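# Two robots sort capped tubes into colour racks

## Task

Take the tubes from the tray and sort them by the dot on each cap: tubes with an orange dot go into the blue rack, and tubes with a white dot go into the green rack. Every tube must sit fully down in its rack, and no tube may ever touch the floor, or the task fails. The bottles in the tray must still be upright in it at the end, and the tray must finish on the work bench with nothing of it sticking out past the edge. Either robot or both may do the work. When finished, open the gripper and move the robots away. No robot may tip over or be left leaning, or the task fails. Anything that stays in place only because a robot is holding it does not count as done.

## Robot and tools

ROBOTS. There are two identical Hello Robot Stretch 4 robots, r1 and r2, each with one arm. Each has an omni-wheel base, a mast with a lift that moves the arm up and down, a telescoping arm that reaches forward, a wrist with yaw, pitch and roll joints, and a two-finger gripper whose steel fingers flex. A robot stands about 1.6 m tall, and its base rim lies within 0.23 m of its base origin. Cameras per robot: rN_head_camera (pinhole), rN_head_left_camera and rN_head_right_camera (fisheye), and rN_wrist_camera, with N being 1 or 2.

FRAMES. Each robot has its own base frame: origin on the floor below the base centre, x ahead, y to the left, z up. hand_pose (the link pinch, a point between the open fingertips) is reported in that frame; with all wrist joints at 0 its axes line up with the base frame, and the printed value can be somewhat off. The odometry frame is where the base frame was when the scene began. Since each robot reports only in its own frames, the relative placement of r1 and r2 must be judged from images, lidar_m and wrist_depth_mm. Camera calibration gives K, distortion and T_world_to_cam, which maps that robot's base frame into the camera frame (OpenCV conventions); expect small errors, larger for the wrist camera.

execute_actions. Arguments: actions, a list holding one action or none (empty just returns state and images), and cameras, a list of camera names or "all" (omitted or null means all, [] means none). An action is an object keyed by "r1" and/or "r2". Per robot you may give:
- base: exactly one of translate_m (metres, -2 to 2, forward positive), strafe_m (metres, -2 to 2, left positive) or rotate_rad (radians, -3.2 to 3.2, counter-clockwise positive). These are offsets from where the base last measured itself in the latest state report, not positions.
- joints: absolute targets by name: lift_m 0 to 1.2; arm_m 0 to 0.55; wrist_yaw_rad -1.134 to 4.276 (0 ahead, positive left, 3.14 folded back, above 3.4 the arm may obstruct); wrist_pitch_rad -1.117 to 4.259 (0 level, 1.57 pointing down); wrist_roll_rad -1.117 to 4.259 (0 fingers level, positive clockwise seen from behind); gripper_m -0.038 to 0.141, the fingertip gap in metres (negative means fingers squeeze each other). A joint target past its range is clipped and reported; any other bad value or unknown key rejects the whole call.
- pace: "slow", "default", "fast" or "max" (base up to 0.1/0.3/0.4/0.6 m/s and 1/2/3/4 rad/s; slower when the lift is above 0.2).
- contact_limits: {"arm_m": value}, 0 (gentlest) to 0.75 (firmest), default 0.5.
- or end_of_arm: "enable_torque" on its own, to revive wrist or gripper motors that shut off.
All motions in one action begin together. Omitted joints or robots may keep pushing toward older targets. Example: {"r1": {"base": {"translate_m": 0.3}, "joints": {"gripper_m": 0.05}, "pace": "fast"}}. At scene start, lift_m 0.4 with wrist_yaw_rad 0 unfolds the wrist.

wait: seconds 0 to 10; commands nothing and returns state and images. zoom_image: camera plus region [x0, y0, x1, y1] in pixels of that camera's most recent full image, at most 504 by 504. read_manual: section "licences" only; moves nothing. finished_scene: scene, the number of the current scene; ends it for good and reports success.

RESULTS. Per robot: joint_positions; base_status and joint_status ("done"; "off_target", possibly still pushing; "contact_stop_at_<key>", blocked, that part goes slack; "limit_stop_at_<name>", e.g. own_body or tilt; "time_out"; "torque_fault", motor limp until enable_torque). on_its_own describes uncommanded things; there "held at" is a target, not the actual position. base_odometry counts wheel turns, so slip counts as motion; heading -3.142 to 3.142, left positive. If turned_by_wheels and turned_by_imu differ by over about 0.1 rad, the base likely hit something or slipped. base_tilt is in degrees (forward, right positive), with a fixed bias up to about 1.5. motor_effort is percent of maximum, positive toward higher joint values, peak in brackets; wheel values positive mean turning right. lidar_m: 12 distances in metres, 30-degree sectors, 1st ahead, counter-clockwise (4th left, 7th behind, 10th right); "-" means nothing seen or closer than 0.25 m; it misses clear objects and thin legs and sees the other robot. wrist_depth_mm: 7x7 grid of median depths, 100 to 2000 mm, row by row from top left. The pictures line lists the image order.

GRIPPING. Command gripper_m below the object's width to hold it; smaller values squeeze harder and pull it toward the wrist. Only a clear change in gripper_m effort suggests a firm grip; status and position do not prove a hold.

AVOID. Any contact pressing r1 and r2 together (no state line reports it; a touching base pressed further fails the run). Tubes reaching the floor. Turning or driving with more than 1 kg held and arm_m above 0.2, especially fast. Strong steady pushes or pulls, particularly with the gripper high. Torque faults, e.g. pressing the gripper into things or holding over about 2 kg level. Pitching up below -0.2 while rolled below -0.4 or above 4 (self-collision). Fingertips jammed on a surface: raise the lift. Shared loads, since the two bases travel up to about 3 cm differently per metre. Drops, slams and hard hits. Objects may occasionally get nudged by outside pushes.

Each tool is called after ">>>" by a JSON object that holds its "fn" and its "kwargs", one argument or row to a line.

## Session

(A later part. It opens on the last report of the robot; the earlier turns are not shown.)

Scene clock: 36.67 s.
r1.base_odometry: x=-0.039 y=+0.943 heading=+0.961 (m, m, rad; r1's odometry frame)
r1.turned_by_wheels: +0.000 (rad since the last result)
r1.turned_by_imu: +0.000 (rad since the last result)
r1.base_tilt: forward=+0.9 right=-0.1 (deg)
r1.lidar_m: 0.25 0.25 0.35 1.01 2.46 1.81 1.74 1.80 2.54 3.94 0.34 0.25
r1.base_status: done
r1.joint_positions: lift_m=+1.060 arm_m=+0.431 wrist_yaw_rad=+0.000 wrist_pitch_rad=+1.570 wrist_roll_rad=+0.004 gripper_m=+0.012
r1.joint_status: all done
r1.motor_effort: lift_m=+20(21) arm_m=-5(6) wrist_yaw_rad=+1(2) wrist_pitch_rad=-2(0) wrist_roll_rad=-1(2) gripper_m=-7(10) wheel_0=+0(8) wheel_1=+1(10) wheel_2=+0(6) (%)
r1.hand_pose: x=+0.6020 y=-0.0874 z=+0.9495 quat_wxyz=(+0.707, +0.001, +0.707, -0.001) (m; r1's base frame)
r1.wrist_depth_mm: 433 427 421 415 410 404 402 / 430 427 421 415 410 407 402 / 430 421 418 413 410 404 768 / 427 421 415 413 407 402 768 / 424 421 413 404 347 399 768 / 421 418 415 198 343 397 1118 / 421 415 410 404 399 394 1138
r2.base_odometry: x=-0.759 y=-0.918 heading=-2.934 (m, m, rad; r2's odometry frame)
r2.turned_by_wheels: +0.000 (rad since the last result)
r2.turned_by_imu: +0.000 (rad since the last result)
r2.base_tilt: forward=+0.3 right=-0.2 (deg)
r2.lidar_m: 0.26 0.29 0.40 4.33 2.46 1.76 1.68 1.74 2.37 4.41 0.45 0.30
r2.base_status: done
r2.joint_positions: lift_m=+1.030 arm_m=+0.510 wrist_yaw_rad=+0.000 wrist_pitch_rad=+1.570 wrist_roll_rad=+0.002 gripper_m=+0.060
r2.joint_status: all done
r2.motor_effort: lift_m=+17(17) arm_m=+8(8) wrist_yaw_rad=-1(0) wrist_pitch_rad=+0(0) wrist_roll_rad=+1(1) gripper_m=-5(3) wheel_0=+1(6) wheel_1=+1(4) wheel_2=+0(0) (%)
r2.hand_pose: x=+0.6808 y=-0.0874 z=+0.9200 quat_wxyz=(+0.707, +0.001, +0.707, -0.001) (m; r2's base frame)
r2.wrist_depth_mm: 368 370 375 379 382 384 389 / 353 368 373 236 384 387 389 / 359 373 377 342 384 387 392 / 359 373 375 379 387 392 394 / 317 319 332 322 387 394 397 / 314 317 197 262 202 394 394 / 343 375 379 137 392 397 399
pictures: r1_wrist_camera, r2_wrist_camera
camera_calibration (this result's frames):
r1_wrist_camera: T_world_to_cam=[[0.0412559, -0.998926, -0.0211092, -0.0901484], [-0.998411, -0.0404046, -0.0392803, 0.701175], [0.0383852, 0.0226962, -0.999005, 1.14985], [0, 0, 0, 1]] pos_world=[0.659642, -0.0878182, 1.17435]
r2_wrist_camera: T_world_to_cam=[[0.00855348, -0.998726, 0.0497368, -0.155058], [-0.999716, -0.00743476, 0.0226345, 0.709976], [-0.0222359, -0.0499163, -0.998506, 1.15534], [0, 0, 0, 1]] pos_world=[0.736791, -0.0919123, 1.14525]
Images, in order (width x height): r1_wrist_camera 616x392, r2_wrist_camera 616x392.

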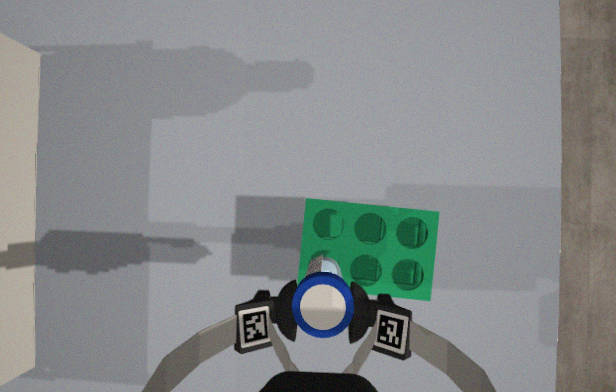

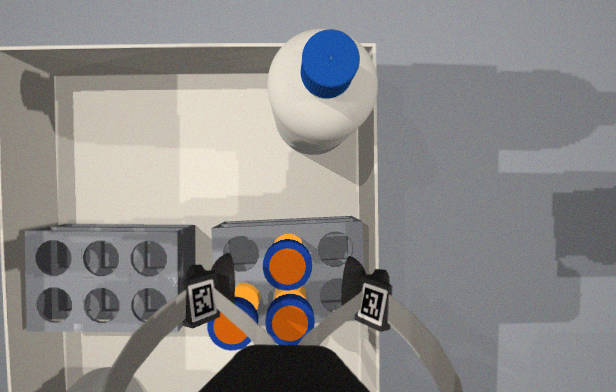

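>>> {"fn": "execute_actions", "kwargs": {
  "actions": [
    {"r1": {"joints": {"lift_m": 0.98, "arm_m": 0.429}, "pace": "default"}, "r2": {"joints": {"lift_m": 0.98}, "pace": "default"}}
  ],
  "cameras": ["r1_wrist_camera", "r2_wrist_camera"]
}}

Scene clock: 38.77 s.
r1.base_odometry: x=-0.039 y=+0.943 heading=+0.961 (m, m, rad; r1's odometry frame)
r1.turned_by_wheels: +0.000 (rad since the last result)
r1.turned_by_imu: +0.000 (rad since the last result)
r1.base_tilt: forward=+1.0 right=-0.2 (deg)
r1.lidar_m: 0.25 0.25 0.34 1.03 2.43 1.81 1.72 1.85 2.53 3.94 0.35 0.25
r1.base_status: not commanded
r1.joint_positions: lift_m=+0.980 arm_m=+0.430 wrist_yaw_rad=+0.000 wrist_pitch_rad=+1.570 wrist_roll_rad=+0.004 gripper_m=+0.012
r1.joint_status: all done
r1.motor_effort: lift_m=+14(17) arm_m=-5(4) wrist_yaw_rad=+1(0) wrist_pitch_rad=+0(1) wrist_roll_rad=-1(2) gripper_m=-13(10) wheel_0=+0(0) wheel_1=+1(0) wheel_2=+0(0) (%)
r1.hand_pose: x=+0.6010 y=-0.0874 z=+0.8700 quat_wxyz=(+0.707, +0.001, +0.707, -0.001) (m; r1's base frame)
r1.wrist_depth_mm: 347 342 340 336 330 327 324 / 347 343 338 332 329 327 322 / 345 342 336 332 329 325 322 / 343 340 336 332 327 322 319 / 342 340 334 270 267 320 319 / 342 336 332 198 264 320 319 / 340 334 330 327 322 319 317
r2.base_odometry: x=-0.759 y=-0.918 heading=-2.934 (m, m, rad; r2's odometry frame)
r2.turned_by_wheels: +0.000 (rad since the last result)
r2.turned_by_imu: +0.000 (rad since the last result)
r2.base_tilt: forward=+0.3 right=-0.2 (deg)
r2.lidar_m: 0.26 0.30 0.40 4.33 2.46 1.77 1.68 1.73 2.39 4.41 0.42 0.32
r2.base_status: not commanded
r2.joint_positions: lift_m=+0.980 arm_m=+0.510 wrist_yaw_rad=+0.000 wrist_pitch_rad=+1.570 wrist_roll_rad=+0.002 gripper_m=+0.060
r2.joint_status: all done
r2.motor_effort: lift_m=+16(20) arm_m=+7(7) wrist_yaw_rad=+0(0) wrist_pitch_rad=+0(1) wrist_roll_rad=+1(1) gripper_m=-2(4) wheel_0=+1(0) wheel_1=+1(1) wheel_2=+0(0) (%)
r2.hand_pose: x=+0.6808 y=-0.0874 z=+0.8700 quat_wxyz=(+0.707, +0.001, +0.707, -0.001) (m; r2's base frame)
r2.wrist_depth_mm: 300 282 285 156 332 336 340 / 317 320 325 189 334 336 342 / 320 322 327 327 334 338 342 / 320 325 327 329 334 342 342 / 278 296 300 273 338 340 345 / 279 267 197 211 202 343 345 / 324 297 210 137 336 343 345
pictures: r1_wrist_camera, r2_wrist_camera
camera_calibration (this result's frames):
r1_wrist_camera: T_world_to_cam=[[0.041255, -0.998926, -0.0211092, -0.0917854], [-0.998411, -0.0404037, -0.0392819, 0.697085], [0.0383868, 0.0226962, -0.999005, 1.0705], [0, 0, 0, 1]] pos_world=[0.658671, -0.0878183, 1.09488]
r2_wrist_camera: T_world_to_cam=[[0.00855349, -0.998726, 0.0497368, -0.152571], [-0.999716, -0.00743477, 0.0226345, 0.71111], [-0.0222359, -0.0499163, -0.998506, 1.10541], [0, 0, 0, 1]] pos_world=[0.736793, -0.0919123, 1.09525]
Images, in order (width x height): r1_wrist_camera 616x392, r2_wrist_camera 616x392.

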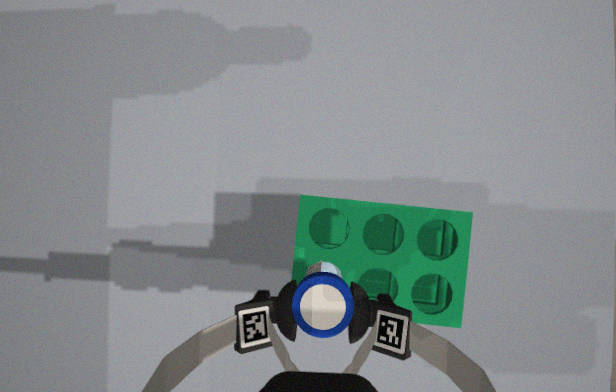

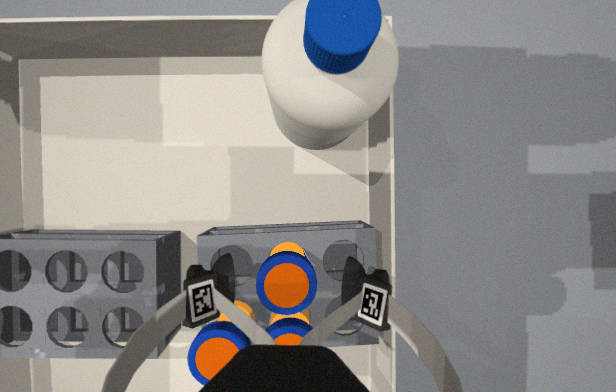

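>>> {"fn": "execute_actions", "kwargs": {
  "actions": [
    {"r1": {"joints": {"gripper_m": 0.06}, "pace": "fast"}, "r2": {"joints": {"gripper_m": 0.012}, "pace": "fast"}}
  ],
  "cameras": ["r1_wrist_camera", "r2_wrist_camera"]
}}

Scene clock: 40.43 s.
r1.base_odometry: x=-0.039 y=+0.943 heading=+0.961 (m, m, rad; r1's odometry frame)
r1.turned_by_wheels: +0.000 (rad since the last result)
r1.turned_by_imu: +0.000 (rad since the last result)
r1.base_tilt: forward=+1.0 right=-0.1 (deg)
r1.lidar_m: 0.25 0.25 0.35 1.01 2.44 1.79 1.75 1.82 2.51 3.93 0.35 0.25
r1.base_status: not commanded
r1.joint_positions: lift_m=+0.980 arm_m=+0.430 wrist_yaw_rad=+0.000 wrist_pitch_rad=+1.570 wrist_roll_rad=+0.004 gripper_m=+0.060
r1.joint_status: all done
r1.motor_effort: lift_m=+14(14) arm_m=-5(5) wrist_yaw_rad=+0(0) wrist_pitch_rad=+0(0) wrist_roll_rad=-2(2) gripper_m=+1(11) wheel_0=-1(0) wheel_1=+0(1) wheel_2=+0(0) (%)
r1.hand_pose: x=+0.6010 y=-0.0874 z=+0.8700 quat_wxyz=(+0.707, +0.001, +0.707, -0.001) (m; r1's base frame)
r1.wrist_depth_mm: 347 343 340 334 330 327 325 / 347 342 338 334 330 325 322 / 345 342 336 332 330 325 322 / 343 340 336 330 325 322 322 / 343 338 334 271 268 320 320 / 342 338 332 208 218 320 319 / 340 336 330 327 322 319 317
r2.base_odometry: x=-0.759 y=-0.918 heading=-2.934 (m, m, rad; r2's odometry frame)
r2.turned_by_wheels: +0.000 (rad since the last result)
r2.turned_by_imu: +0.000 (rad since the last result)
r2.base_tilt: forward=+0.3 right=-0.2 (deg)
r2.lidar_m: 0.28 0.30 0.38 4.34 2.46 1.75 1.68 1.74 2.37 4.41 0.45 0.32
r2.base_status: not commanded
r2.joint_positions: lift_m=+0.980 arm_m=+0.510 wrist_yaw_rad=+0.000 wrist_pitch_rad=+1.570 wrist_roll_rad=+0.002 gripper_m=+0.012
r2.joint_status: all done
r2.motor_effort: lift_m=+17(17) arm_m=+7(7) wrist_yaw_rad=+1(1) wrist_pitch_rad=+0(1) wrist_roll_rad=+1(1) gripper_m=-12(12) wheel_0=+1(1) wheel_1=+1(1) wheel_2=+0(0) (%)
r2.hand_pose: x=+0.6808 y=-0.0874 z=+0.8700 quat_wxyz=(+0.707, +0.001, +0.707, -0.001) (m; r2's base frame)
r2.wrist_depth_mm: 298 282 285 156 330 336 338 / 319 320 324 189 334 336 342 / 319 322 324 327 336 338 342 / 322 324 327 329 336 340 342 / 278 296 303 272 338 342 345 / 279 268 193 204 193 342 347 / 325 267 209 144 336 343 345
pictures: r1_wrist_camera, r2_wrist_camera
camera_calibration (this result's frames):
r1_wrist_camera: T_world_to_cam=[[0.0412551, -0.998926, -0.0211091, -0.0917854], [-0.998411, -0.0404037, -0.0392821, 0.697085], [0.038387, 0.0226962, -0.999005, 1.0705], [0, 0, 0, 1]] pos_world=[0.65867, -0.0878183, 1.09488]
r2_wrist_camera: T_world_to_cam=[[0.00855372, -0.998726, 0.0497368, -0.152571], [-0.999716, -0.00743501, 0.0226344, 0.71111], [-0.0222357, -0.0499163, -0.998506, 1.1054], [0, 0, 0, 1]] pos_world=[0.736793, -0.0919122, 1.09525]
Images, in order (width x height): r1_wrist_camera 616x392, r2_wrist_camera 616x392.

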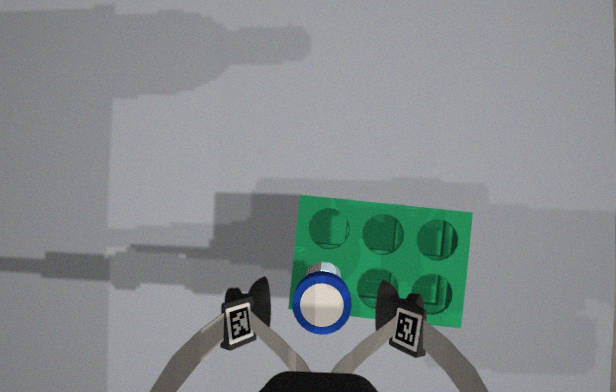

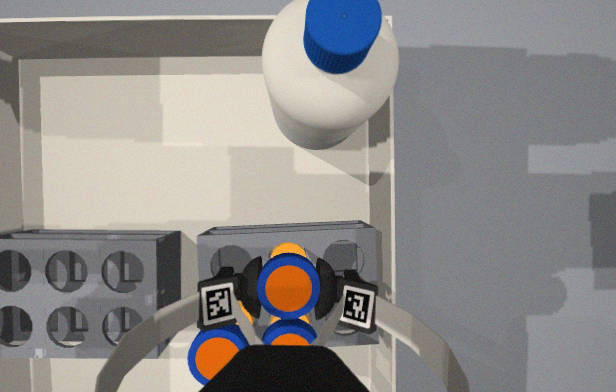

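>>> {"fn": "execute_actions", "kwargs": {
  "actions": [
    {"r1": {"joints": {"lift_m": 1.04}, "pace": "fast"}, "r2": {"joints": {"lift_m": 1.06}, "pace": "fast"}}
  ],
  "cameras": ["r2_wrist_camera", "r2_head_right_camera"]
}}

>>> {"fn": "zoom_image", "kwargs": {
  "camera": "r2_wrist_camera",
  "region": [180, 190, 400, 350]
}}

Scene clock: 42.47 s.
r1.base_odometry: x=-0.039 y=+0.943 heading=+0.961 (m, m, rad; r1's odometry frame)
r1.turned_by_wheels: +0.000 (rad since the last result)
r1.turned_by_imu: +0.000 (rad since the last result)
r1.base_tilt: forward=+1.0 right=-0.1 (deg)
r1.lidar_m: 0.25 0.25 0.37 1.03 2.41 1.84 1.74 1.83 2.52 3.95 0.32 0.25
r1.base_status: not commanded
r1.joint_positions: lift_m=+1.040 arm_m=+0.430 wrist_yaw_rad=+0.000 wrist_pitch_rad=+1.570 wrist_roll_rad=+0.004 gripper_m=+0.060
r1.joint_status: all done
r1.motor_effort: lift_m=+21(24) arm_m=-6(5) wrist_yaw_rad=-2(0) wrist_pitch_rad=+0(2) wrist_roll_rad=-2(2) gripper_m=-3(3) wheel_0=+0(0) wheel_1=+1(0) wheel_2=+0(0) (%)
r1.hand_pose: x=+0.6010 y=-0.0874 z=+0.9294 quat_wxyz=(+0.707, +0.001, +0.707, -0.001) (m; r1's base frame)
r1.wrist_depth_mm: 410 407 399 397 392 387 384 / 410 407 399 394 389 387 382 / 407 404 399 392 389 384 382 / 404 399 399 392 387 382 379 / 404 399 394 330 327 379 377 / 402 397 392 387 218 379 377 / 402 394 389 384 382 377 375
r2.base_odometry: x=-0.759 y=-0.918 heading=-2.934 (m, m, rad; r2's odometry frame)
r2.turned_by_wheels: +0.000 (rad since the last result)
r2.turned_by_imu: +0.000 (rad since the last result)
r2.base_tilt: forward=+0.2 right=-0.2 (deg)
r2.lidar_m: 0.27 0.30 0.39 4.32 2.47 1.77 1.68 1.77 2.36 4.42 0.43 0.32
r2.base_status: not commanded
r2.joint_positions: lift_m=+1.060 arm_m=+0.510 wrist_yaw_rad=+0.000 wrist_pitch_rad=+1.570 wrist_roll_rad=+0.002 gripper_m=+0.012
r2.joint_status: all done
r2.motor_effort: lift_m=+22(23) arm_m=+8(7) wrist_yaw_rad=+1(1) wrist_pitch_rad=+0(1) wrist_roll_rad=+1(1) gripper_m=-16(12) wheel_0=+1(0) wheel_1=+1(1) wheel_2=+0(0) (%)
r2.hand_pose: x=+0.6808 y=-0.0874 z=+0.9495 quat_wxyz=(+0.707, +0.001, +0.707, -0.001) (m; r2's base frame)
r2.wrist_depth_mm: 397 399 402 404 410 415 418 / 359 399 402 265 413 415 421 / 379 402 402 342 418 421 424 / 382 399 407 407 418 424 421 / 347 343 377 349 418 421 424 / 345 345 193 204 193 424 430 / 382 373 410 143 421 424 430
pictures: r2_head_right_camera, r2_wrist_camera
camera_calibration (this result's frames):
r2_wrist_camera: T_world_to_cam=[[0.00855158, -0.998726, 0.0497368, -0.156529], [-0.999716, -0.00743285, 0.0226345, 0.709311], [-0.022236, -0.0499162, -0.998506, 1.18488], [0, 0, 0, 1]] pos_world=[0.736795, -0.0919124, 1.17484]
Images, in order (width x height): r2_head_right_camera 420x672, r2_wrist_camera 616x392.

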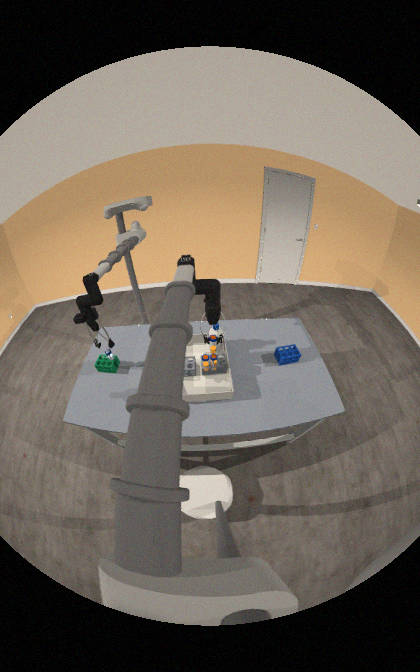

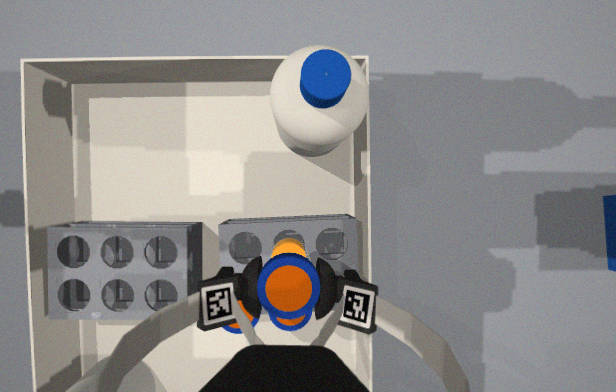

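Region (180, 190, 400, 350) of r2_wrist_camera's 616x392 image, scaled by 2.291; it fills the top 367 rows of this view, and the rest is white.

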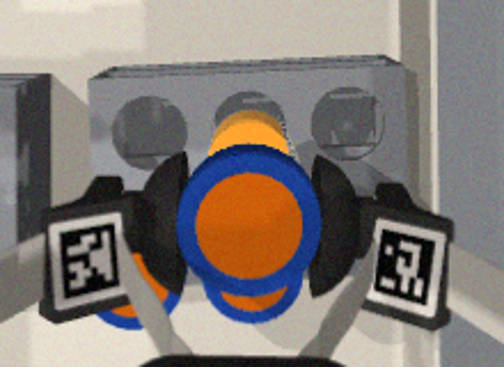

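>>> {"fn": "execute_actions", "kwargs": {
  "actions": [
    {"r1": {"base": {"strafe_m": 0.54}, "joints": {"arm_m": 0.499, "lift_m": 1.08, "wrist_roll_rad": 1.57, "gripper_m": 0.065}, "pace": "fast"}, "r2": {"base": {"strafe_m": -0.455}, "joints": {"arm_m": 0.49}, "pace": "fast"}}
  ],
  "cameras": ["r1_wrist_camera", "r2_wrist_camera"]
}}

>>> {"fn": "zoom_image", "kwargs": {
  "camera": "r2_wrist_camera",
  "region": [140, 160, 400, 350]
}}

Scene clock: 48.73 s.
r1.base_odometry: x=-0.482 y=+1.252 heading=+0.961 (m, m, rad; r1's odometry frame)
r1.turned_by_wheels: +0.000 (rad since the last result)
r1.turned_by_imu: -0.001 (rad since the last result)
r1.base_tilt: forward=+1.0 right=-0.1 (deg)
r1.lidar_m: 0.25 0.25 0.34 4.26 2.44 1.80 1.72 1.80 2.54 4.50 0.34 0.25
r1.base_status: done
r1.joint_positions: lift_m=+1.080 arm_m=+0.498 wrist_yaw_rad=+0.000 wrist_pitch_rad=+1.570 wrist_roll_rad=+1.570 gripper_m=+0.065
r1.joint_status: all done
r1.motor_effort: lift_m=+20(25) arm_m=+5(5) wrist_yaw_rad=-1(1) wrist_pitch_rad=-2(1) wrist_roll_rad=+0(4) gripper_m=-1(4) wheel_0=+0(11) wheel_1=-1(16) wheel_2=+0(0) (%)
r1.hand_pose: x=+0.6692 y=-0.0874 z=+0.9695 quat_wxyz=(+0.501, +0.500, +0.500, -0.499) (m; r1's base frame)
r1.wrist_depth_mm: 1255 449 442 442 436 433 433 / 854 445 373 407 430 427 427 / 842 445 353 427 430 424 424 / 445 439 433 424 427 424 424 / 442 436 430 427 421 421 421 / 436 433 427 364 362 362 418 / 436 430 370 332 349 276 347
r2.base_odometry: x=-0.853 y=-0.472 heading=-2.934 (m, m, rad; r2's odometry frame)
r2.turned_by_wheels: +0.000 (rad since the last result)
r2.turned_by_imu: +0.000 (rad since the last result)
r2.base_tilt: forward=+0.2 right=-0.2 (deg)
r2.lidar_m: 0.29 0.31 0.41 1.11 2.45 1.75 1.65 1.73 2.35 3.95 4.09 0.31
r2.base_status: done
r2.joint_positions: lift_m=+1.060 arm_m=+0.491 wrist_yaw_rad=+0.000 wrist_pitch_rad=+1.570 wrist_roll_rad=+0.002 gripper_m=+0.012
r2.joint_status: all done
r2.motor_effort: lift_m=+21(21) arm_m=-7(9) wrist_yaw_rad=+1(0) wrist_pitch_rad=-1(1) wrist_roll_rad=+1(1) gripper_m=-13(15) wheel_0=-2(8) wheel_1=+0(13) wheel_2=-1(2) (%)
r2.hand_pose: x=+0.6625 y=-0.0874 z=+0.9496 quat_wxyz=(+0.707, +0.001, +0.707, -0.001) (m; r2's base frame)
r2.wrist_depth_mm: 402 399 404 407 410 418 1182 / 399 399 404 407 415 418 1205 / 397 402 407 413 415 418 1205 / 402 404 382 410 418 421 1205 / 404 404 407 351 418 421 1182 / 402 404 193 203 193 424 1205 / 407 407 413 144 424 427 1229
pictures: r1_wrist_camera, r2_wrist_camera
camera_calibration (this result's frames):
r1_wrist_camera: T_world_to_cam=[[-0.998658, -0.0468928, -0.0219878, 0.687532], [-0.0460201, 0.998193, -0.0386428, 0.221878], [0.0237601, -0.037579, -0.999011, 1.17179], [0, 0, 0, 1]] pos_world=[0.668979, -0.145202, 1.19432]
r2_wrist_camera: T_world_to_cam=[[0.0084051, -0.998727, 0.049737, -0.156275], [-0.999718, -0.0072876, 0.0226071, 0.690978], [-0.0222158, -0.049913, -0.998506, 1.18447], [0, 0, 0, 1]] pos_world=[0.71841, -0.0919205, 1.17485]
Images, in order (width x height): r1_wrist_camera 616x392, r2_wrist_camera 616x392.

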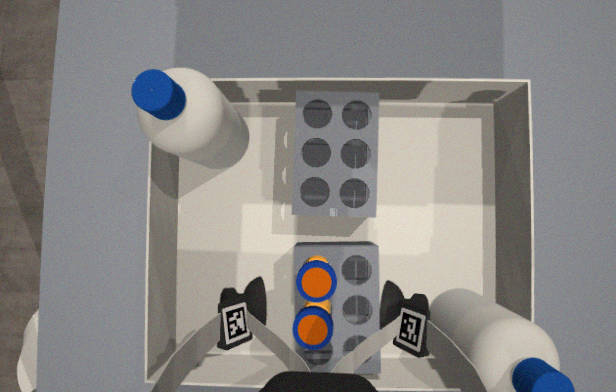

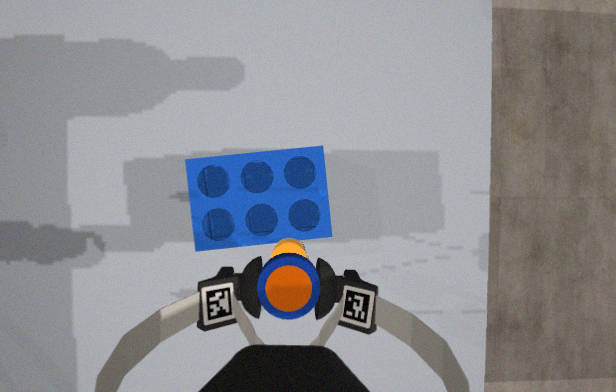

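Region (140, 160, 400, 350) of r2_wrist_camera's 616x392 image, scaled by 1.938; it fills the top 368 rows of this view, and the rest is white.

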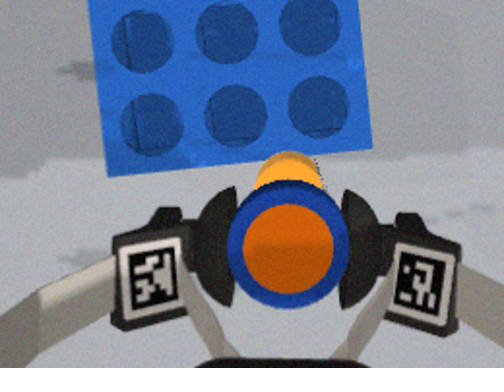

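>>> {"fn": "execute_actions", "kwargs": {
  "actions": [
    {"r1": {"base": {"strafe_m": 0.004}, "joints": {"arm_m": 0.502, "lift_m": 0.98}, "pace": "fast"}, "r2": {"base": {"strafe_m": -0.0144}, "joints": {"arm_m": 0.521}, "pace": "fast"}}
  ],
  "cameras": ["r1_wrist_camera", "r2_wrist_camera"]
}}

>>> {"fn": "zoom_image", "kwargs": {
  "camera": "r2_wrist_camera",
  "region": [140, 160, 400, 350]
}}

Scene clock: 51.77 s.
r1.base_odometry: x=-0.485 y=+1.255 heading=+0.961 (m, m, rad; r1's odometry frame)
r1.turned_by_wheels: +0.000 (rad since the last result)
r1.turned_by_imu: -0.001 (rad since the last result)
r1.base_tilt: forward=+1.0 right=-0.1 (deg)
r1.lidar_m: 0.25 0.25 0.32 4.25 2.41 1.80 1.72 1.81 2.51 4.47 0.35 0.25
r1.base_status: done
r1.joint_positions: lift_m=+0.980 arm_m=+0.501 wrist_yaw_rad=+0.000 wrist_pitch_rad=+1.570 wrist_roll_rad=+1.570 gripper_m=+0.065
r1.joint_status: all done
r1.motor_effort: lift_m=+14(18) arm_m=+5(6) wrist_yaw_rad=-1(0) wrist_pitch_rad=-1(1) wrist_roll_rad=+0(0) gripper_m=-3(3) wheel_0=-2(10) wheel_1=-1(6) wheel_2=+0(4) (%)
r1.hand_pose: x=+0.6722 y=-0.0874 z=+0.8700 quat_wxyz=(+0.501, +0.500, +0.500, -0.499) (m; r1's base frame)
r1.wrist_depth_mm: 159 193 301 281 279 293 281 / 343 196 324 300 319 329 312 / 342 279 334 303 325 325 317 / 340 319 332 324 327 325 315 / 338 322 329 327 324 322 314 / 336 319 327 206 264 320 306 / 334 298 325 204 262 249 224
r2.base_odometry: x=-0.856 y=-0.458 heading=-2.934 (m, m, rad; r2's odometry frame)
r2.turned_by_wheels: +0.000 (rad since the last result)
r2.turned_by_imu: +0.000 (rad since the last result)
r2.base_tilt: forward=+0.2 right=-0.2 (deg)
r2.lidar_m: 0.28 0.31 0.42 1.13 2.44 1.75 1.66 1.75 2.35 3.94 4.07 0.30
r2.base_status: done
r2.joint_positions: lift_m=+1.060 arm_m=+0.520 wrist_yaw_rad=+0.000 wrist_pitch_rad=+1.570 wrist_roll_rad=+0.002 gripper_m=+0.012
r2.joint_status: all done
r2.motor_effort: lift_m=+21(21) arm_m=+7(8) wrist_yaw_rad=+1(2) wrist_pitch_rad=-1(1) wrist_roll_rad=+1(1) gripper_m=-11(11) wheel_0=-1(8) wheel_1=-1(7) wheel_2=-1(1) (%)
r2.hand_pose: x=+0.6908 y=-0.0874 z=+0.9496 quat_wxyz=(+0.707, +0.000, +0.707, +0.000) (m; r2's base frame)
r2.wrist_depth_mm: 394 402 404 407 413 1182 1182 / 399 402 407 410 413 1182 1205 / 399 404 407 410 413 1182 1205 / 402 404 402 413 415 1205 1205 / 402 404 351 351 418 1182 1229 / 404 407 193 204 193 1205 1205 / 404 404 413 143 421 1205 1229
pictures: r1_wrist_camera, r2_wrist_camera
camera_calibration (this result's frames):
r1_wrist_camera: T_world_to_cam=[[-0.998662, -0.0468061, -0.0219675, 0.688308], [-0.0459343, 0.998197, -0.0386418, 0.218112], [0.0237365, -0.0375811, -0.999012, 1.07234], [0, 0, 0, 1]] pos_world=[0.671953, -0.145202, 1.09483]
r2_wrist_camera: T_world_to_cam=[[0.0085914, -0.998725, 0.0497364, -0.156642], [-0.999715, -0.00747027, 0.0226837, 0.719235], [-0.0222833, -0.0499171, -0.998505, 1.18514], [0, 0, 0, 1]] pos_world=[0.746785, -0.0919103, 1.17485]
Images, in order (width x height): r1_wrist_camera 616x392, r2_wrist_camera 616x392.

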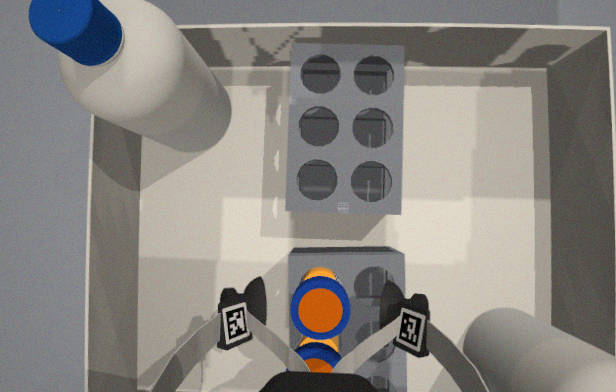

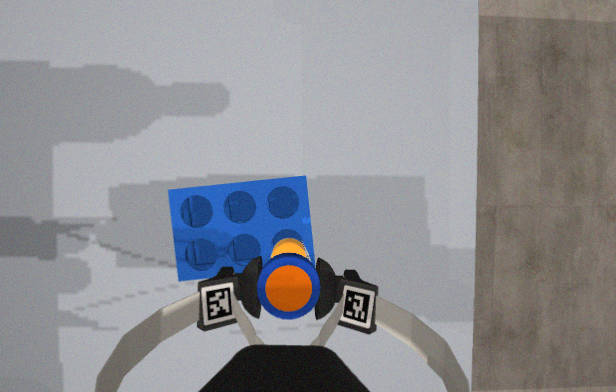

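Region (140, 160, 400, 350) of r2_wrist_camera's 616x392 image, scaled by 1.938; it fills the top 368 rows of this view, and the rest is white.

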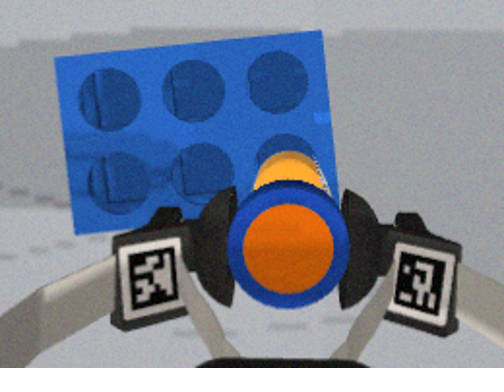

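>>> {"fn": "execute_actions", "kwargs": {
  "actions": [
    {"r1": {"joints": {"gripper_m": 0.012}, "pace": "fast"}, "r2": {"joints": {"lift_m": 0.98}, "pace": "default"}}
  ],
  "cameras": ["r1_wrist_camera", "r2_wrist_camera"]
}}

Scene clock: 53.73 s.
r1.base_odometry: x=-0.485 y=+1.255 heading=+0.961 (m, m, rad; r1's odometry frame)
r1.turned_by_wheels: +0.000 (rad since the last result)
r1.turned_by_imu: +0.000 (rad since the last result)
r1.base_tilt: forward=+1.1 right=-0.1 (deg)
r1.lidar_m: 0.25 0.27 0.35 4.23 2.42 1.81 1.73 1.82 2.52 4.49 0.35 0.26
r1.base_status: not commanded
r1.joint_positions: lift_m=+0.980 arm_m=+0.501 wrist_yaw_rad=+0.000 wrist_pitch_rad=+1.570 wrist_roll_rad=+1.570 gripper_m=+0.012
r1.joint_status: all done
r1.motor_effort: lift_m=+14(14) arm_m=+6(5) wrist_yaw_rad=-1(0) wrist_pitch_rad=+1(1) wrist_roll_rad=+0(0) gripper_m=-8(7) wheel_0=-2(2) wheel_1=-1(1) wheel_2=+0(0) (%)
r1.hand_pose: x=+0.6723 y=-0.0874 z=+0.8700 quat_wxyz=(+0.501, +0.500, +0.500, -0.499) (m; r1's base frame)
r1.wrist_depth_mm: 159 193 301 281 279 291 281 / 345 196 324 300 320 329 310 / 343 281 332 303 325 327 317 / 340 320 332 325 325 324 317 / 338 320 329 327 322 324 314 / 336 320 329 198 263 320 307 / 334 298 324 204 260 243 223
r2.base_odometry: x=-0.856 y=-0.458 heading=-2.934 (m, m, rad; r2's odometry frame)
r2.turned_by_wheels: +0.000 (rad since the last result)
r2.turned_by_imu: +0.000 (rad since the last result)
r2.base_tilt: forward=+0.3 right=-0.2 (deg)
r2.lidar_m: 0.28 0.30 0.41 1.09 2.44 1.76 1.66 1.72 2.34 3.93 4.04 0.32
r2.base_status: not commanded
r2.joint_positions: lift_m=+0.980 arm_m=+0.520 wrist_yaw_rad=+0.000 wrist_pitch_rad=+1.570 wrist_roll_rad=+0.002 gripper_m=+0.012
r2.joint_status: all done
r2.motor_effort: lift_m=+17(22) arm_m=+7(7) wrist_yaw_rad=+0(0) wrist_pitch_rad=+0(1) wrist_roll_rad=+1(1) gripper_m=-12(12) wheel_0=-1(1) wheel_1=-1(1) wheel_2=-1(1) (%)
r2.hand_pose: x=+0.6908 y=-0.0874 z=+0.8699 quat_wxyz=(+0.707, +0.000, +0.707, +0.000) (m; r2's base frame)
r2.wrist_depth_mm: 319 324 325 329 334 334 1118 / 319 325 327 329 332 338 1138 / 322 325 327 334 336 338 1118 / 324 325 325 330 336 340 1138 / 325 327 272 272 334 342 1118 / 325 327 192 204 193 342 1138 / 327 327 334 145 340 343 1160
pictures: r1_wrist_camera, r2_wrist_camera
camera_calibration (this result's frames):
r1_wrist_camera: T_world_to_cam=[[-0.998656, -0.046806, -0.0222383, 0.688619], [-0.0459237, 0.998197, -0.0386542, 0.21812], [0.0240075, -0.037581, -0.999005, 1.07215], [0, 0, 0, 1]] pos_world=[0.671971, -0.145202, 1.09483]
r2_wrist_camera: T_world_to_cam=[[0.00859141, -0.998725, 0.0497364, -0.152681], [-0.999715, -0.00747028, 0.0226837, 0.721044], [-0.0222833, -0.0499171, -0.998505, 1.10564], [0, 0, 0, 1]] pos_world=[0.746787, -0.0919103, 1.09522]
Images, in order (width x height): r1_wrist_camera 616x392, r2_wrist_camera 616x392.

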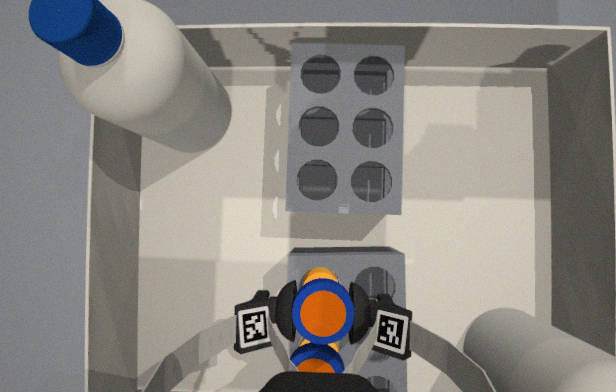

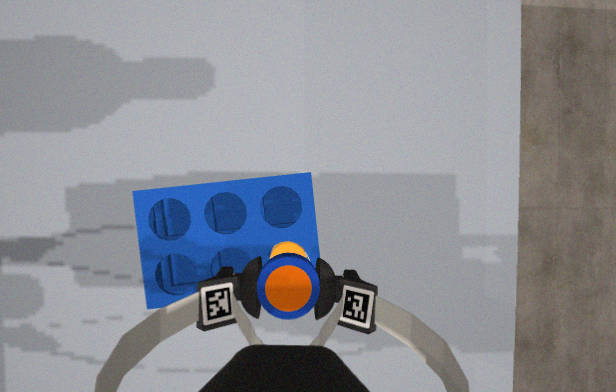

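>>> {"fn": "execute_actions", "kwargs": {
  "actions": [
    {"r1": {"joints": {"lift_m": 1.11}, "pace": "fast"}, "r2": {"joints": {"gripper_m": 0.06}, "pace": "fast"}}
  ],
  "cameras": ["r1_wrist_camera", "r2_wrist_camera", "r1_head_left_camera"]
}}

Scene clock: 58.33 s.
r1.base_odometry: x=-0.485 y=+1.255 heading=+0.961 (m, m, rad; r1's odometry frame)
r1.turned_by_wheels: +0.000 (rad since the last result)
r1.turned_by_imu: -0.001 (rad since the last result)
r1.base_tilt: forward=+1.0 right=-0.2 (deg)
r1.lidar_m: 0.25 0.25 0.36 4.23 2.41 1.80 1.74 1.83 2.49 4.49 0.33 0.25
r1.base_status: not commanded
r1.joint_positions: lift_m=+1.110 arm_m=+0.501 wrist_yaw_rad=+0.000 wrist_pitch_rad=+1.570 wrist_roll_rad=+1.570 gripper_m=+0.012
r1.joint_status: all done
r1.motor_effort: lift_m=+21(24) arm_m=+5(6) wrist_yaw_rad=-2(0) wrist_pitch_rad=+1(0) wrist_roll_rad=+0(0) gripper_m=-9(10) wheel_0=-2(2) wheel_1=-1(1) wheel_2=+0(0) (%)
r1.hand_pose: x=+0.6723 y=-0.0874 z=+0.9994 quat_wxyz=(+0.501, +0.500, +0.500, -0.499) (m; r1's base frame)
r1.wrist_depth_mm: 1308 477 477 469 469 462 462 / 1281 477 473 469 466 459 459 / 1281 473 355 459 459 459 455 / 1281 469 466 455 455 455 452 / 1229 466 459 455 452 452 449 / 1138 466 459 198 392 355 445 / 741 462 392 392 297 281 442
r2.base_odometry: x=-0.856 y=-0.458 heading=-2.934 (m, m, rad; r2's odometry frame)
r2.turned_by_wheels: +0.000 (rad since the last result)
r2.turned_by_imu: +0.000 (rad since the last result)
r2.base_tilt: forward=+0.2 right=-0.1 (deg)
r2.lidar_m: 0.28 0.30 0.43 1.08 2.44 1.76 1.66 1.71 2.35 3.94 4.07 0.32
r2.base_status: not commanded
r2.joint_positions: lift_m=+0.980 arm_m=+0.520 wrist_yaw_rad=+0.000 wrist_pitch_rad=+1.570 wrist_roll_rad=+0.002 gripper_m=+0.060
r2.joint_status: all done
r2.motor_effort: lift_m=+17(17) arm_m=+7(7) wrist_yaw_rad=+0(0) wrist_pitch_rad=+0(1) wrist_roll_rad=+1(1) gripper_m=-3(10) wheel_0=-1(1) wheel_1=-1(1) wheel_2=-1(1) (%)
r2.hand_pose: x=+0.6908 y=-0.0874 z=+0.8699 quat_wxyz=(+0.707, +0.000, +0.707, +0.000) (m; r2's base frame)
r2.wrist_depth_mm: 320 322 325 330 334 336 1118 / 320 324 327 330 334 336 1118 / 324 327 329 332 334 338 1118 / 324 325 324 330 336 338 1118 / 325 325 271 272 336 342 1138 / 325 327 196 216 202 343 1138 / 329 329 330 137 340 343 1138
pictures: r1_head_left_camera, r1_wrist_camera, r2_wrist_camera
camera_calibration (this result's frames):
r1_wrist_camera: T_world_to_cam=[[-0.998657, -0.0468057, -0.0221954, 0.691447], [-0.045925, 0.998197, -0.0386523, 0.223121], [0.0239646, -0.0375811, -0.999006, 1.20147], [0, 0, 0, 1]] pos_world=[0.671972, -0.145202, 1.22425]
r2_wrist_camera: T_world_to_cam=[[0.00859149, -0.998725, 0.0497364, -0.152681], [-0.999715, -0.00747036, 0.0226837, 0.721044], [-0.0222832, -0.0499171, -0.998505, 1.10564], [0, 0, 0, 1]] pos_world=[0.746787, -0.0919103, 1.09522]
Images, in order (width x height): r1_head_left_camera 420x672, r1_wrist_camera 616x392, r2_wrist_camera 616x392.

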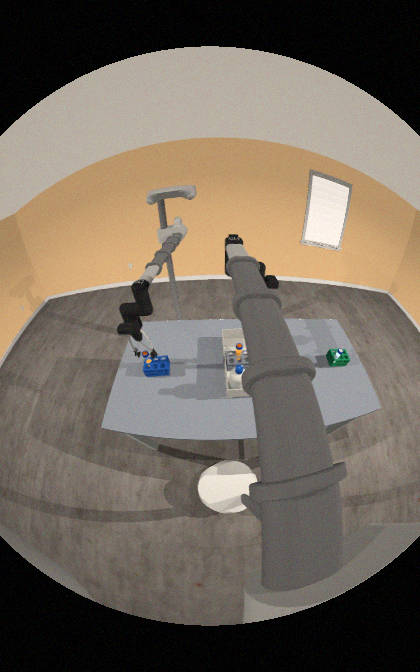

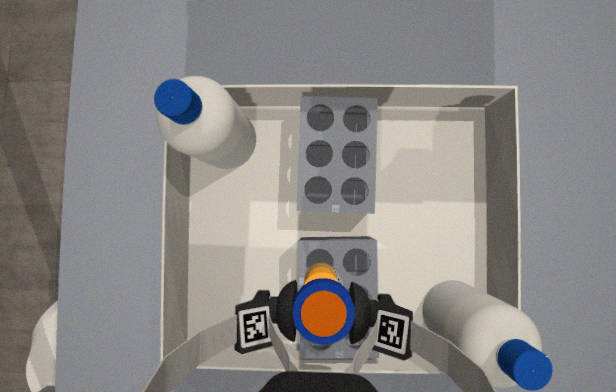

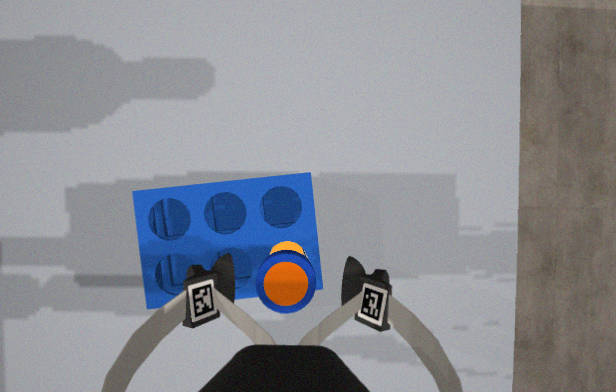

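>>> {"fn": "execute_actions", "kwargs": {
  "actions": [
    {"r1": {"base": {"strafe_m": 0.425}, "joints": {"arm_m": 0.425, "wrist_roll_rad": 0.0}, "pace": "fast"}, "r2": {"joints": {"lift_m": 1.06, "arm_m": 0.15}, "pace": "max"}}
  ],
  "cameras": ["r1_wrist_camera", "r2_head_left_camera"]
}}

>>> {"fn": "zoom_image", "kwargs": {
  "camera": "r1_wrist_camera",
  "region": [160, 160, 420, 350]
}}

Scene clock: 64.00 s.
r1.base_odometry: x=-0.833 y=+1.498 heading=+0.961 (m, m, rad; r1's odometry frame)
r1.turned_by_wheels: +0.000 (rad since the last result)
r1.turned_by_imu: -0.001 (rad since the last result)
r1.base_tilt: forward=+1.0 right=-0.1 (deg)
r1.lidar_m: 0.25 0.25 3.97 3.82 2.45 1.79 1.73 1.81 2.51 0.98 0.37 0.25
r1.base_status: done
r1.joint_positions: lift_m=+1.110 arm_m=+0.426 wrist_yaw_rad=+0.000 wrist_pitch_rad=+1.570 wrist_roll_rad=+0.000 gripper_m=+0.012
r1.joint_status: all done
r1.motor_effort: lift_m=+20(21) arm_m=-6(8) wrist_yaw_rad=+0(0) wrist_pitch_rad=-1(1) wrist_roll_rad=-3(5) gripper_m=-9(12) wheel_0=+0(12) wheel_1=+0(9) wheel_2=+0(1) (%)
r1.hand_pose: x=+0.5970 y=-0.0874 z=+0.9995 quat_wxyz=(+0.707, +0.000, +0.707, +0.000) (m; r1's base frame)
r1.wrist_depth_mm: 1308 480 473 466 459 455 452 / 1308 477 473 466 459 455 449 / 1308 477 469 462 459 452 449 / 1281 473 466 455 459 452 445 / 1281 469 462 402 452 449 445 / 1281 469 466 198 449 445 442 / 1281 469 459 455 327 442 442
r2.base_odometry: x=-0.856 y=-0.458 heading=-2.934 (m, m, rad; r2's odometry frame)
r2.turned_by_wheels: +0.000 (rad since the last result)
r2.turned_by_imu: +0.000 (rad since the last result)
r2.base_tilt: forward=+0.2 right=-0.2 (deg)
r2.lidar_m: 0.28 0.30 0.43 1.11 2.43 1.74 1.66 1.76 2.34 3.93 4.06 0.32
r2.base_status: not commanded
r2.joint_positions: lift_m=+1.060 arm_m=+0.151 wrist_yaw_rad=+0.000 wrist_pitch_rad=+1.570 wrist_roll_rad=+0.002 gripper_m=+0.060
r2.joint_status: all done
r2.motor_effort: lift_m=+21(24) arm_m=-7(8) wrist_yaw_rad=+3(1) wrist_pitch_rad=-2(1) wrist_roll_rad=+1(1) gripper_m=-2(4) wheel_0=-2(1) wheel_1=-1(1) wheel_2=-1(1) (%)
r2.hand_pose: x=+0.3223 y=-0.0874 z=+0.9497 quat_wxyz=(+0.707, +0.001, +0.707, -0.001) (m; r2's base frame)
r2.wrist_depth_mm: 397 402 402 407 415 415 1205 / 399 404 407 410 415 418 1182 / 399 407 407 413 415 424 1229 / 402 404 410 413 418 421 1205 / 1138 1138 410 946 418 1205 1229 / 1160 1160 196 960 202 1205 1205 / 1138 1160 946 138 1182 1205 1229
pictures: r1_wrist_camera, r2_head_left_camera
camera_calibration (this result's frames):
r1_wrist_camera: T_world_to_cam=[[0.0448939, -0.998769, -0.0211026, -0.0910522], [-0.998254, -0.0440389, -0.0393708, 0.697841], [0.038393, 0.0228333, -0.999002, 1.2], [0, 0, 0, 1]] pos_world=[0.654638, -0.0876079, 1.22436]
Images, in order (width x height): r1_wrist_camera 616x392, r2_head_left_camera 420x672.

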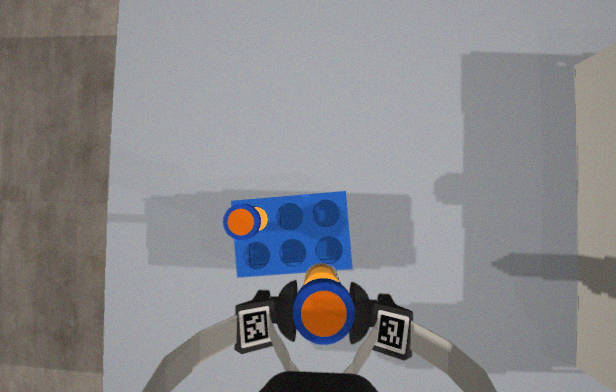

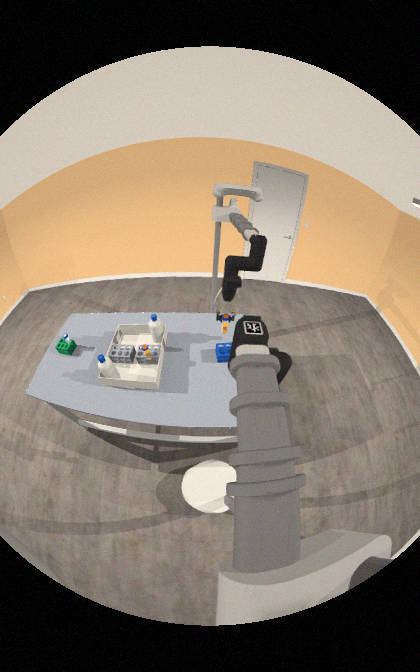

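Region (160, 160, 420, 350) of r1_wrist_camera's 616x392 image, scaled by 1.938; it fills the top 368 rows of this view, and the rest is white.

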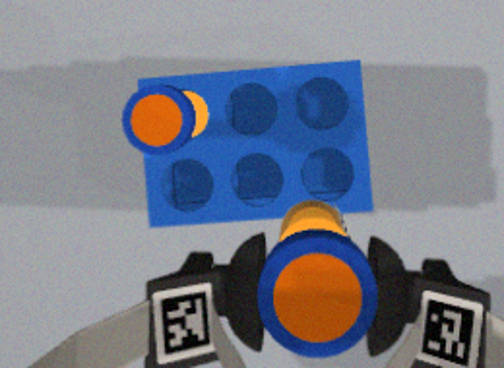

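>>> {"fn": "execute_actions", "kwargs": {
  "actions": [
    {"r1": {"base": {"strafe_m": -0.0055}, "joints": {"arm_m": 0.439, "lift_m": 1.06}, "pace": "fast"}, "r2": {"base": {"strafe_m": 0.47}, "joints": {"arm_m": 0.28, "lift_m": 1.04}, "pace": "fast"}}
  ],
  "cameras": ["r1_wrist_camera", "r2_wrist_camera"]
}}

>>> {"fn": "zoom_image", "kwargs": {
  "camera": "r1_wrist_camera",
  "region": [160, 160, 420, 350]
}}

Scene clock: 76.10 s.
r1.base_odometry: x=-0.829 y=+1.495 heading=+0.961 (m, m, rad; r1's odometry frame)
r1.turned_by_wheels: +0.000 (rad since the last result)
r1.turned_by_imu: -0.001 (rad since the last result)
r1.base_tilt: forward=+0.9 right=-0.2 (deg)
r1.lidar_m: 0.25 0.25 3.94 3.81 2.44 1.76 1.72 1.80 2.50 0.94 0.37 0.25
r1.base_status: done
r1.joint_positions: lift_m=+1.060 arm_m=+0.438 wrist_yaw_rad=+0.000 wrist_pitch_rad=+1.570 wrist_roll_rad=+0.000 gripper_m=+0.012
r1.joint_status: all done
r1.motor_effort: lift_m=+14(19) arm_m=+5(7) wrist_yaw_rad=-2(0) wrist_pitch_rad=-1(0) wrist_roll_rad=-3(3) gripper_m=-11(9) wheel_0=-1(8) wheel_1=+1(7) wheel_2=+0(0) (%)
r1.hand_pose: x=+0.6092 y=-0.0874 z=+0.9500 quat_wxyz=(+0.707, +0.000, +0.707, +0.000) (m; r1's base frame)
r1.wrist_depth_mm: 1229 427 421 418 413 407 402 / 1255 427 421 415 410 404 402 / 1229 424 418 413 407 404 399 / 1229 424 415 413 407 402 397 / 1229 421 364 351 404 399 397 / 1229 418 382 198 402 399 394 / 1229 415 410 407 301 397 394
r2.base_odometry: x=-0.759 y=-0.918 heading=-2.934 (m, m, rad; r2's odometry frame)
r2.turned_by_wheels: +0.000 (rad since the last result)
r2.turned_by_imu: -0.001 (rad since the last result)
r2.base_tilt: forward=+0.3 right=-0.2 (deg)
r2.lidar_m: 0.27 0.28 0.41 4.32 2.47 1.78 1.69 1.75 2.35 4.41 0.45 0.30
r2.base_status: done
r2.joint_positions: lift_m=+1.040 arm_m=+0.279 wrist_yaw_rad=+0.000 wrist_pitch_rad=+1.570 wrist_roll_rad=+0.002 gripper_m=+0.060
r2.joint_status: all done
r2.motor_effort: lift_m=+17(18) arm_m=+7(9) wrist_yaw_rad=+2(2) wrist_pitch_rad=-1(2) wrist_roll_rad=+1(1) gripper_m=-5(3) wheel_0=+1(9) wheel_1=+0(9) wheel_2=-1(1) (%)
r2.hand_pose: x=+0.4498 y=-0.0874 z=+0.9299 quat_wxyz=(+0.707, +0.001, +0.707, -0.001) (m; r2's base frame)
r2.wrist_depth_mm: 319 320 338 327 389 394 402 / 349 379 382 389 394 399 402 / 246 384 387 389 394 399 402 / 246 375 384 389 397 404 407 / 384 389 389 397 399 402 407 / 384 389 197 397 202 407 410 / 387 389 394 137 402 407 410
pictures: r1_wrist_camera, r2_wrist_camera
camera_calibration (this result's frames):
r1_wrist_camera: T_world_to_cam=[[0.0449392, -0.998767, -0.0211035, -0.0926686], [-0.998253, -0.0440846, -0.0393505, 0.707993], [0.0383717, 0.022835, -0.999003, 1.1501], [0, 0, 0, 1]] pos_world=[0.666789, -0.0876052, 1.17485]
r2_wrist_camera: T_world_to_cam=[[0.00845014, -0.998727, 0.0497364, -0.153529], [-0.999716, -0.00732937, 0.0226735, 0.478793], [-0.0222801, -0.0499138, -0.998505, 1.16013], [0, 0, 0, 1]] pos_world=[0.505802, -0.0919182, 1.15518]
Images, in order (width x height): r1_wrist_camera 616x392, r2_wrist_camera 616x392.

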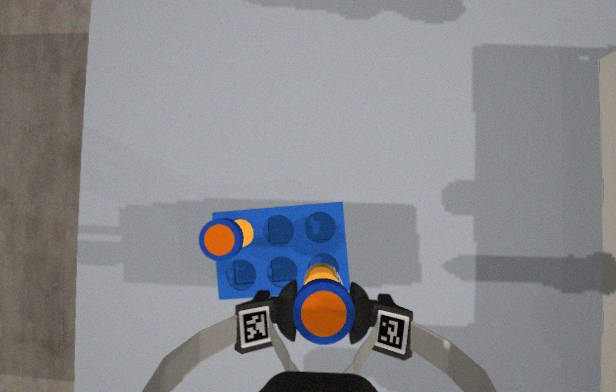

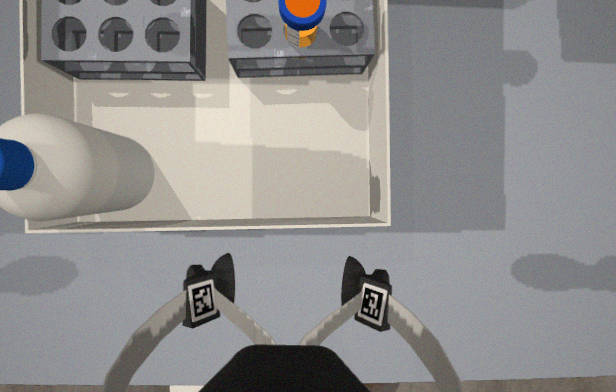

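Region (160, 160, 420, 350) of r1_wrist_camera's 616x392 image, scaled by 1.938; it fills the top 368 rows of this view, and the rest is white.

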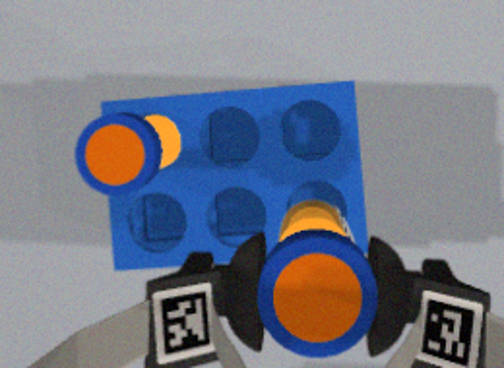

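>>> {"fn": "execute_actions", "kwargs": {
  "actions": [
    {"r1": {"joints": {"lift_m": 0.98}, "pace": "default"}, "r2": {"joints": {"arm_m": 0.47, "lift_m": 1.03}, "pace": "max"}}
  ],
  "cameras": ["r1_wrist_camera", "r2_wrist_camera"]
}}

Scene clock: 78.57 s.
r1.base_odometry: x=-0.829 y=+1.495 heading=+0.961 (m, m, rad; r1's odometry frame)
r1.turned_by_wheels: +0.000 (rad since the last result)
r1.turned_by_imu: +0.000 (rad since the last result)
r1.base_tilt: forward=+1.0 right=-0.2 (deg)
r1.lidar_m: 0.25 0.25 3.96 3.81 2.44 1.79 1.73 1.81 2.51 0.96 0.35 0.25
r1.base_status: not commanded
r1.joint_positions: lift_m=+0.980 arm_m=+0.438 wrist_yaw_rad=+0.000 wrist_pitch_rad=+1.570 wrist_roll_rad=+0.000 gripper_m=+0.012
r1.joint_status: all done
r1.motor_effort: lift_m=+14(16) arm_m=+5(5) wrist_yaw_rad=-1(0) wrist_pitch_rad=-2(2) wrist_roll_rad=-3(2) gripper_m=-12(9) wheel_0=-1(1) wheel_1=+1(1) wheel_2=+0(0) (%)
r1.hand_pose: x=+0.6092 y=-0.0874 z=+0.8700 quat_wxyz=(+0.707, +0.000, +0.707, +0.000) (m; r1's base frame)
r1.wrist_depth_mm: 347 343 340 334 330 327 324 / 347 342 338 334 329 325 324 / 345 342 336 332 329 325 322 / 343 340 336 330 327 324 319 / 342 338 273 271 325 322 319 / 342 338 273 198 324 320 317 / 340 336 330 327 263 319 317
r2.base_odometry: x=-0.759 y=-0.918 heading=-2.934 (m, m, rad; r2's odometry frame)
r2.turned_by_wheels: +0.000 (rad since the last result)
r2.turned_by_imu: +0.000 (rad since the last result)
r2.base_tilt: forward=+0.3 right=-0.2 (deg)
r2.lidar_m: 0.27 0.30 0.40 4.34 2.47 1.75 1.67 1.75 2.38 4.40 0.45 0.30
r2.base_status: not commanded
r2.joint_positions: lift_m=+1.030 arm_m=+0.469 wrist_yaw_rad=+0.000 wrist_pitch_rad=+1.570 wrist_roll_rad=+0.002 gripper_m=+0.060
r2.joint_status: all done
r2.motor_effort: lift_m=+18(19) arm_m=+8(8) wrist_yaw_rad=+0(1) wrist_pitch_rad=+0(1) wrist_roll_rad=+1(1) gripper_m=-5(4) wheel_0=+0(1) wheel_1=+0(0) wheel_2=-1(1) (%)
r2.hand_pose: x=+0.6399 y=-0.0874 z=+0.9198 quat_wxyz=(+0.707, +0.000, +0.707, +0.000) (m; r2's base frame)
r2.wrist_depth_mm: 330 353 362 236 384 387 389 / 357 370 375 298 384 387 389 / 355 370 375 379 384 389 392 / 314 343 373 351 389 389 394 / 314 317 327 319 389 392 394 / 351 377 196 382 202 392 394 / 306 338 379 137 392 394 402
pictures: r1_wrist_camera, r2_wrist_camera
camera_calibration (this result's frames):
r1_wrist_camera: T_world_to_cam=[[0.0449391, -0.998767, -0.0211035, -0.0943562], [-0.998253, -0.0440845, -0.0393503, 0.704848], [0.0383714, 0.022835, -0.999003, 1.07021], [0, 0, 0, 1]] pos_world=[0.666791, -0.0876053, 1.09489]
r2_wrist_camera: T_world_to_cam=[[0.0086047, -0.998725, 0.0497375, -0.154733], [-0.999718, -0.00749038, 0.0225471, 0.669086], [-0.0221458, -0.0499174, -0.998508, 1.15421], [0, 0, 0, 1]] pos_world=[0.69579, -0.0919091, 1.1451]
Images, in order (width x height): r1_wrist_camera 616x392, r2_wrist_camera 616x392.

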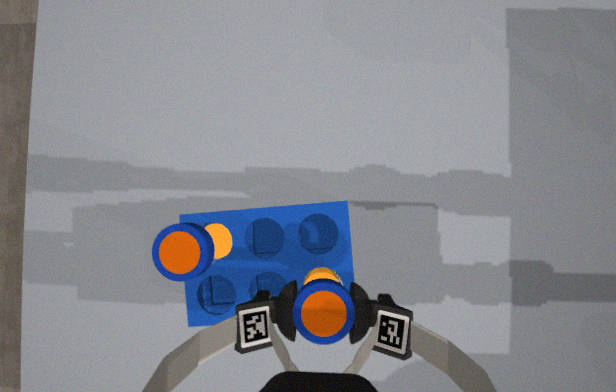

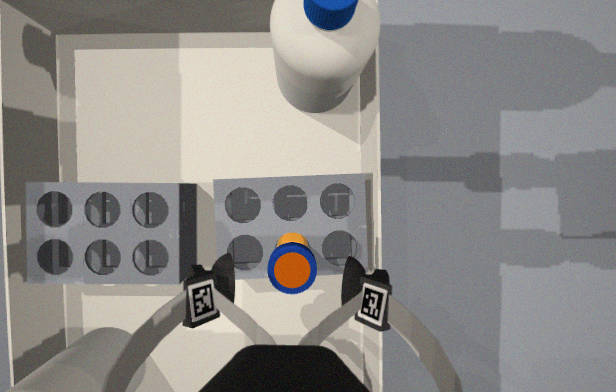

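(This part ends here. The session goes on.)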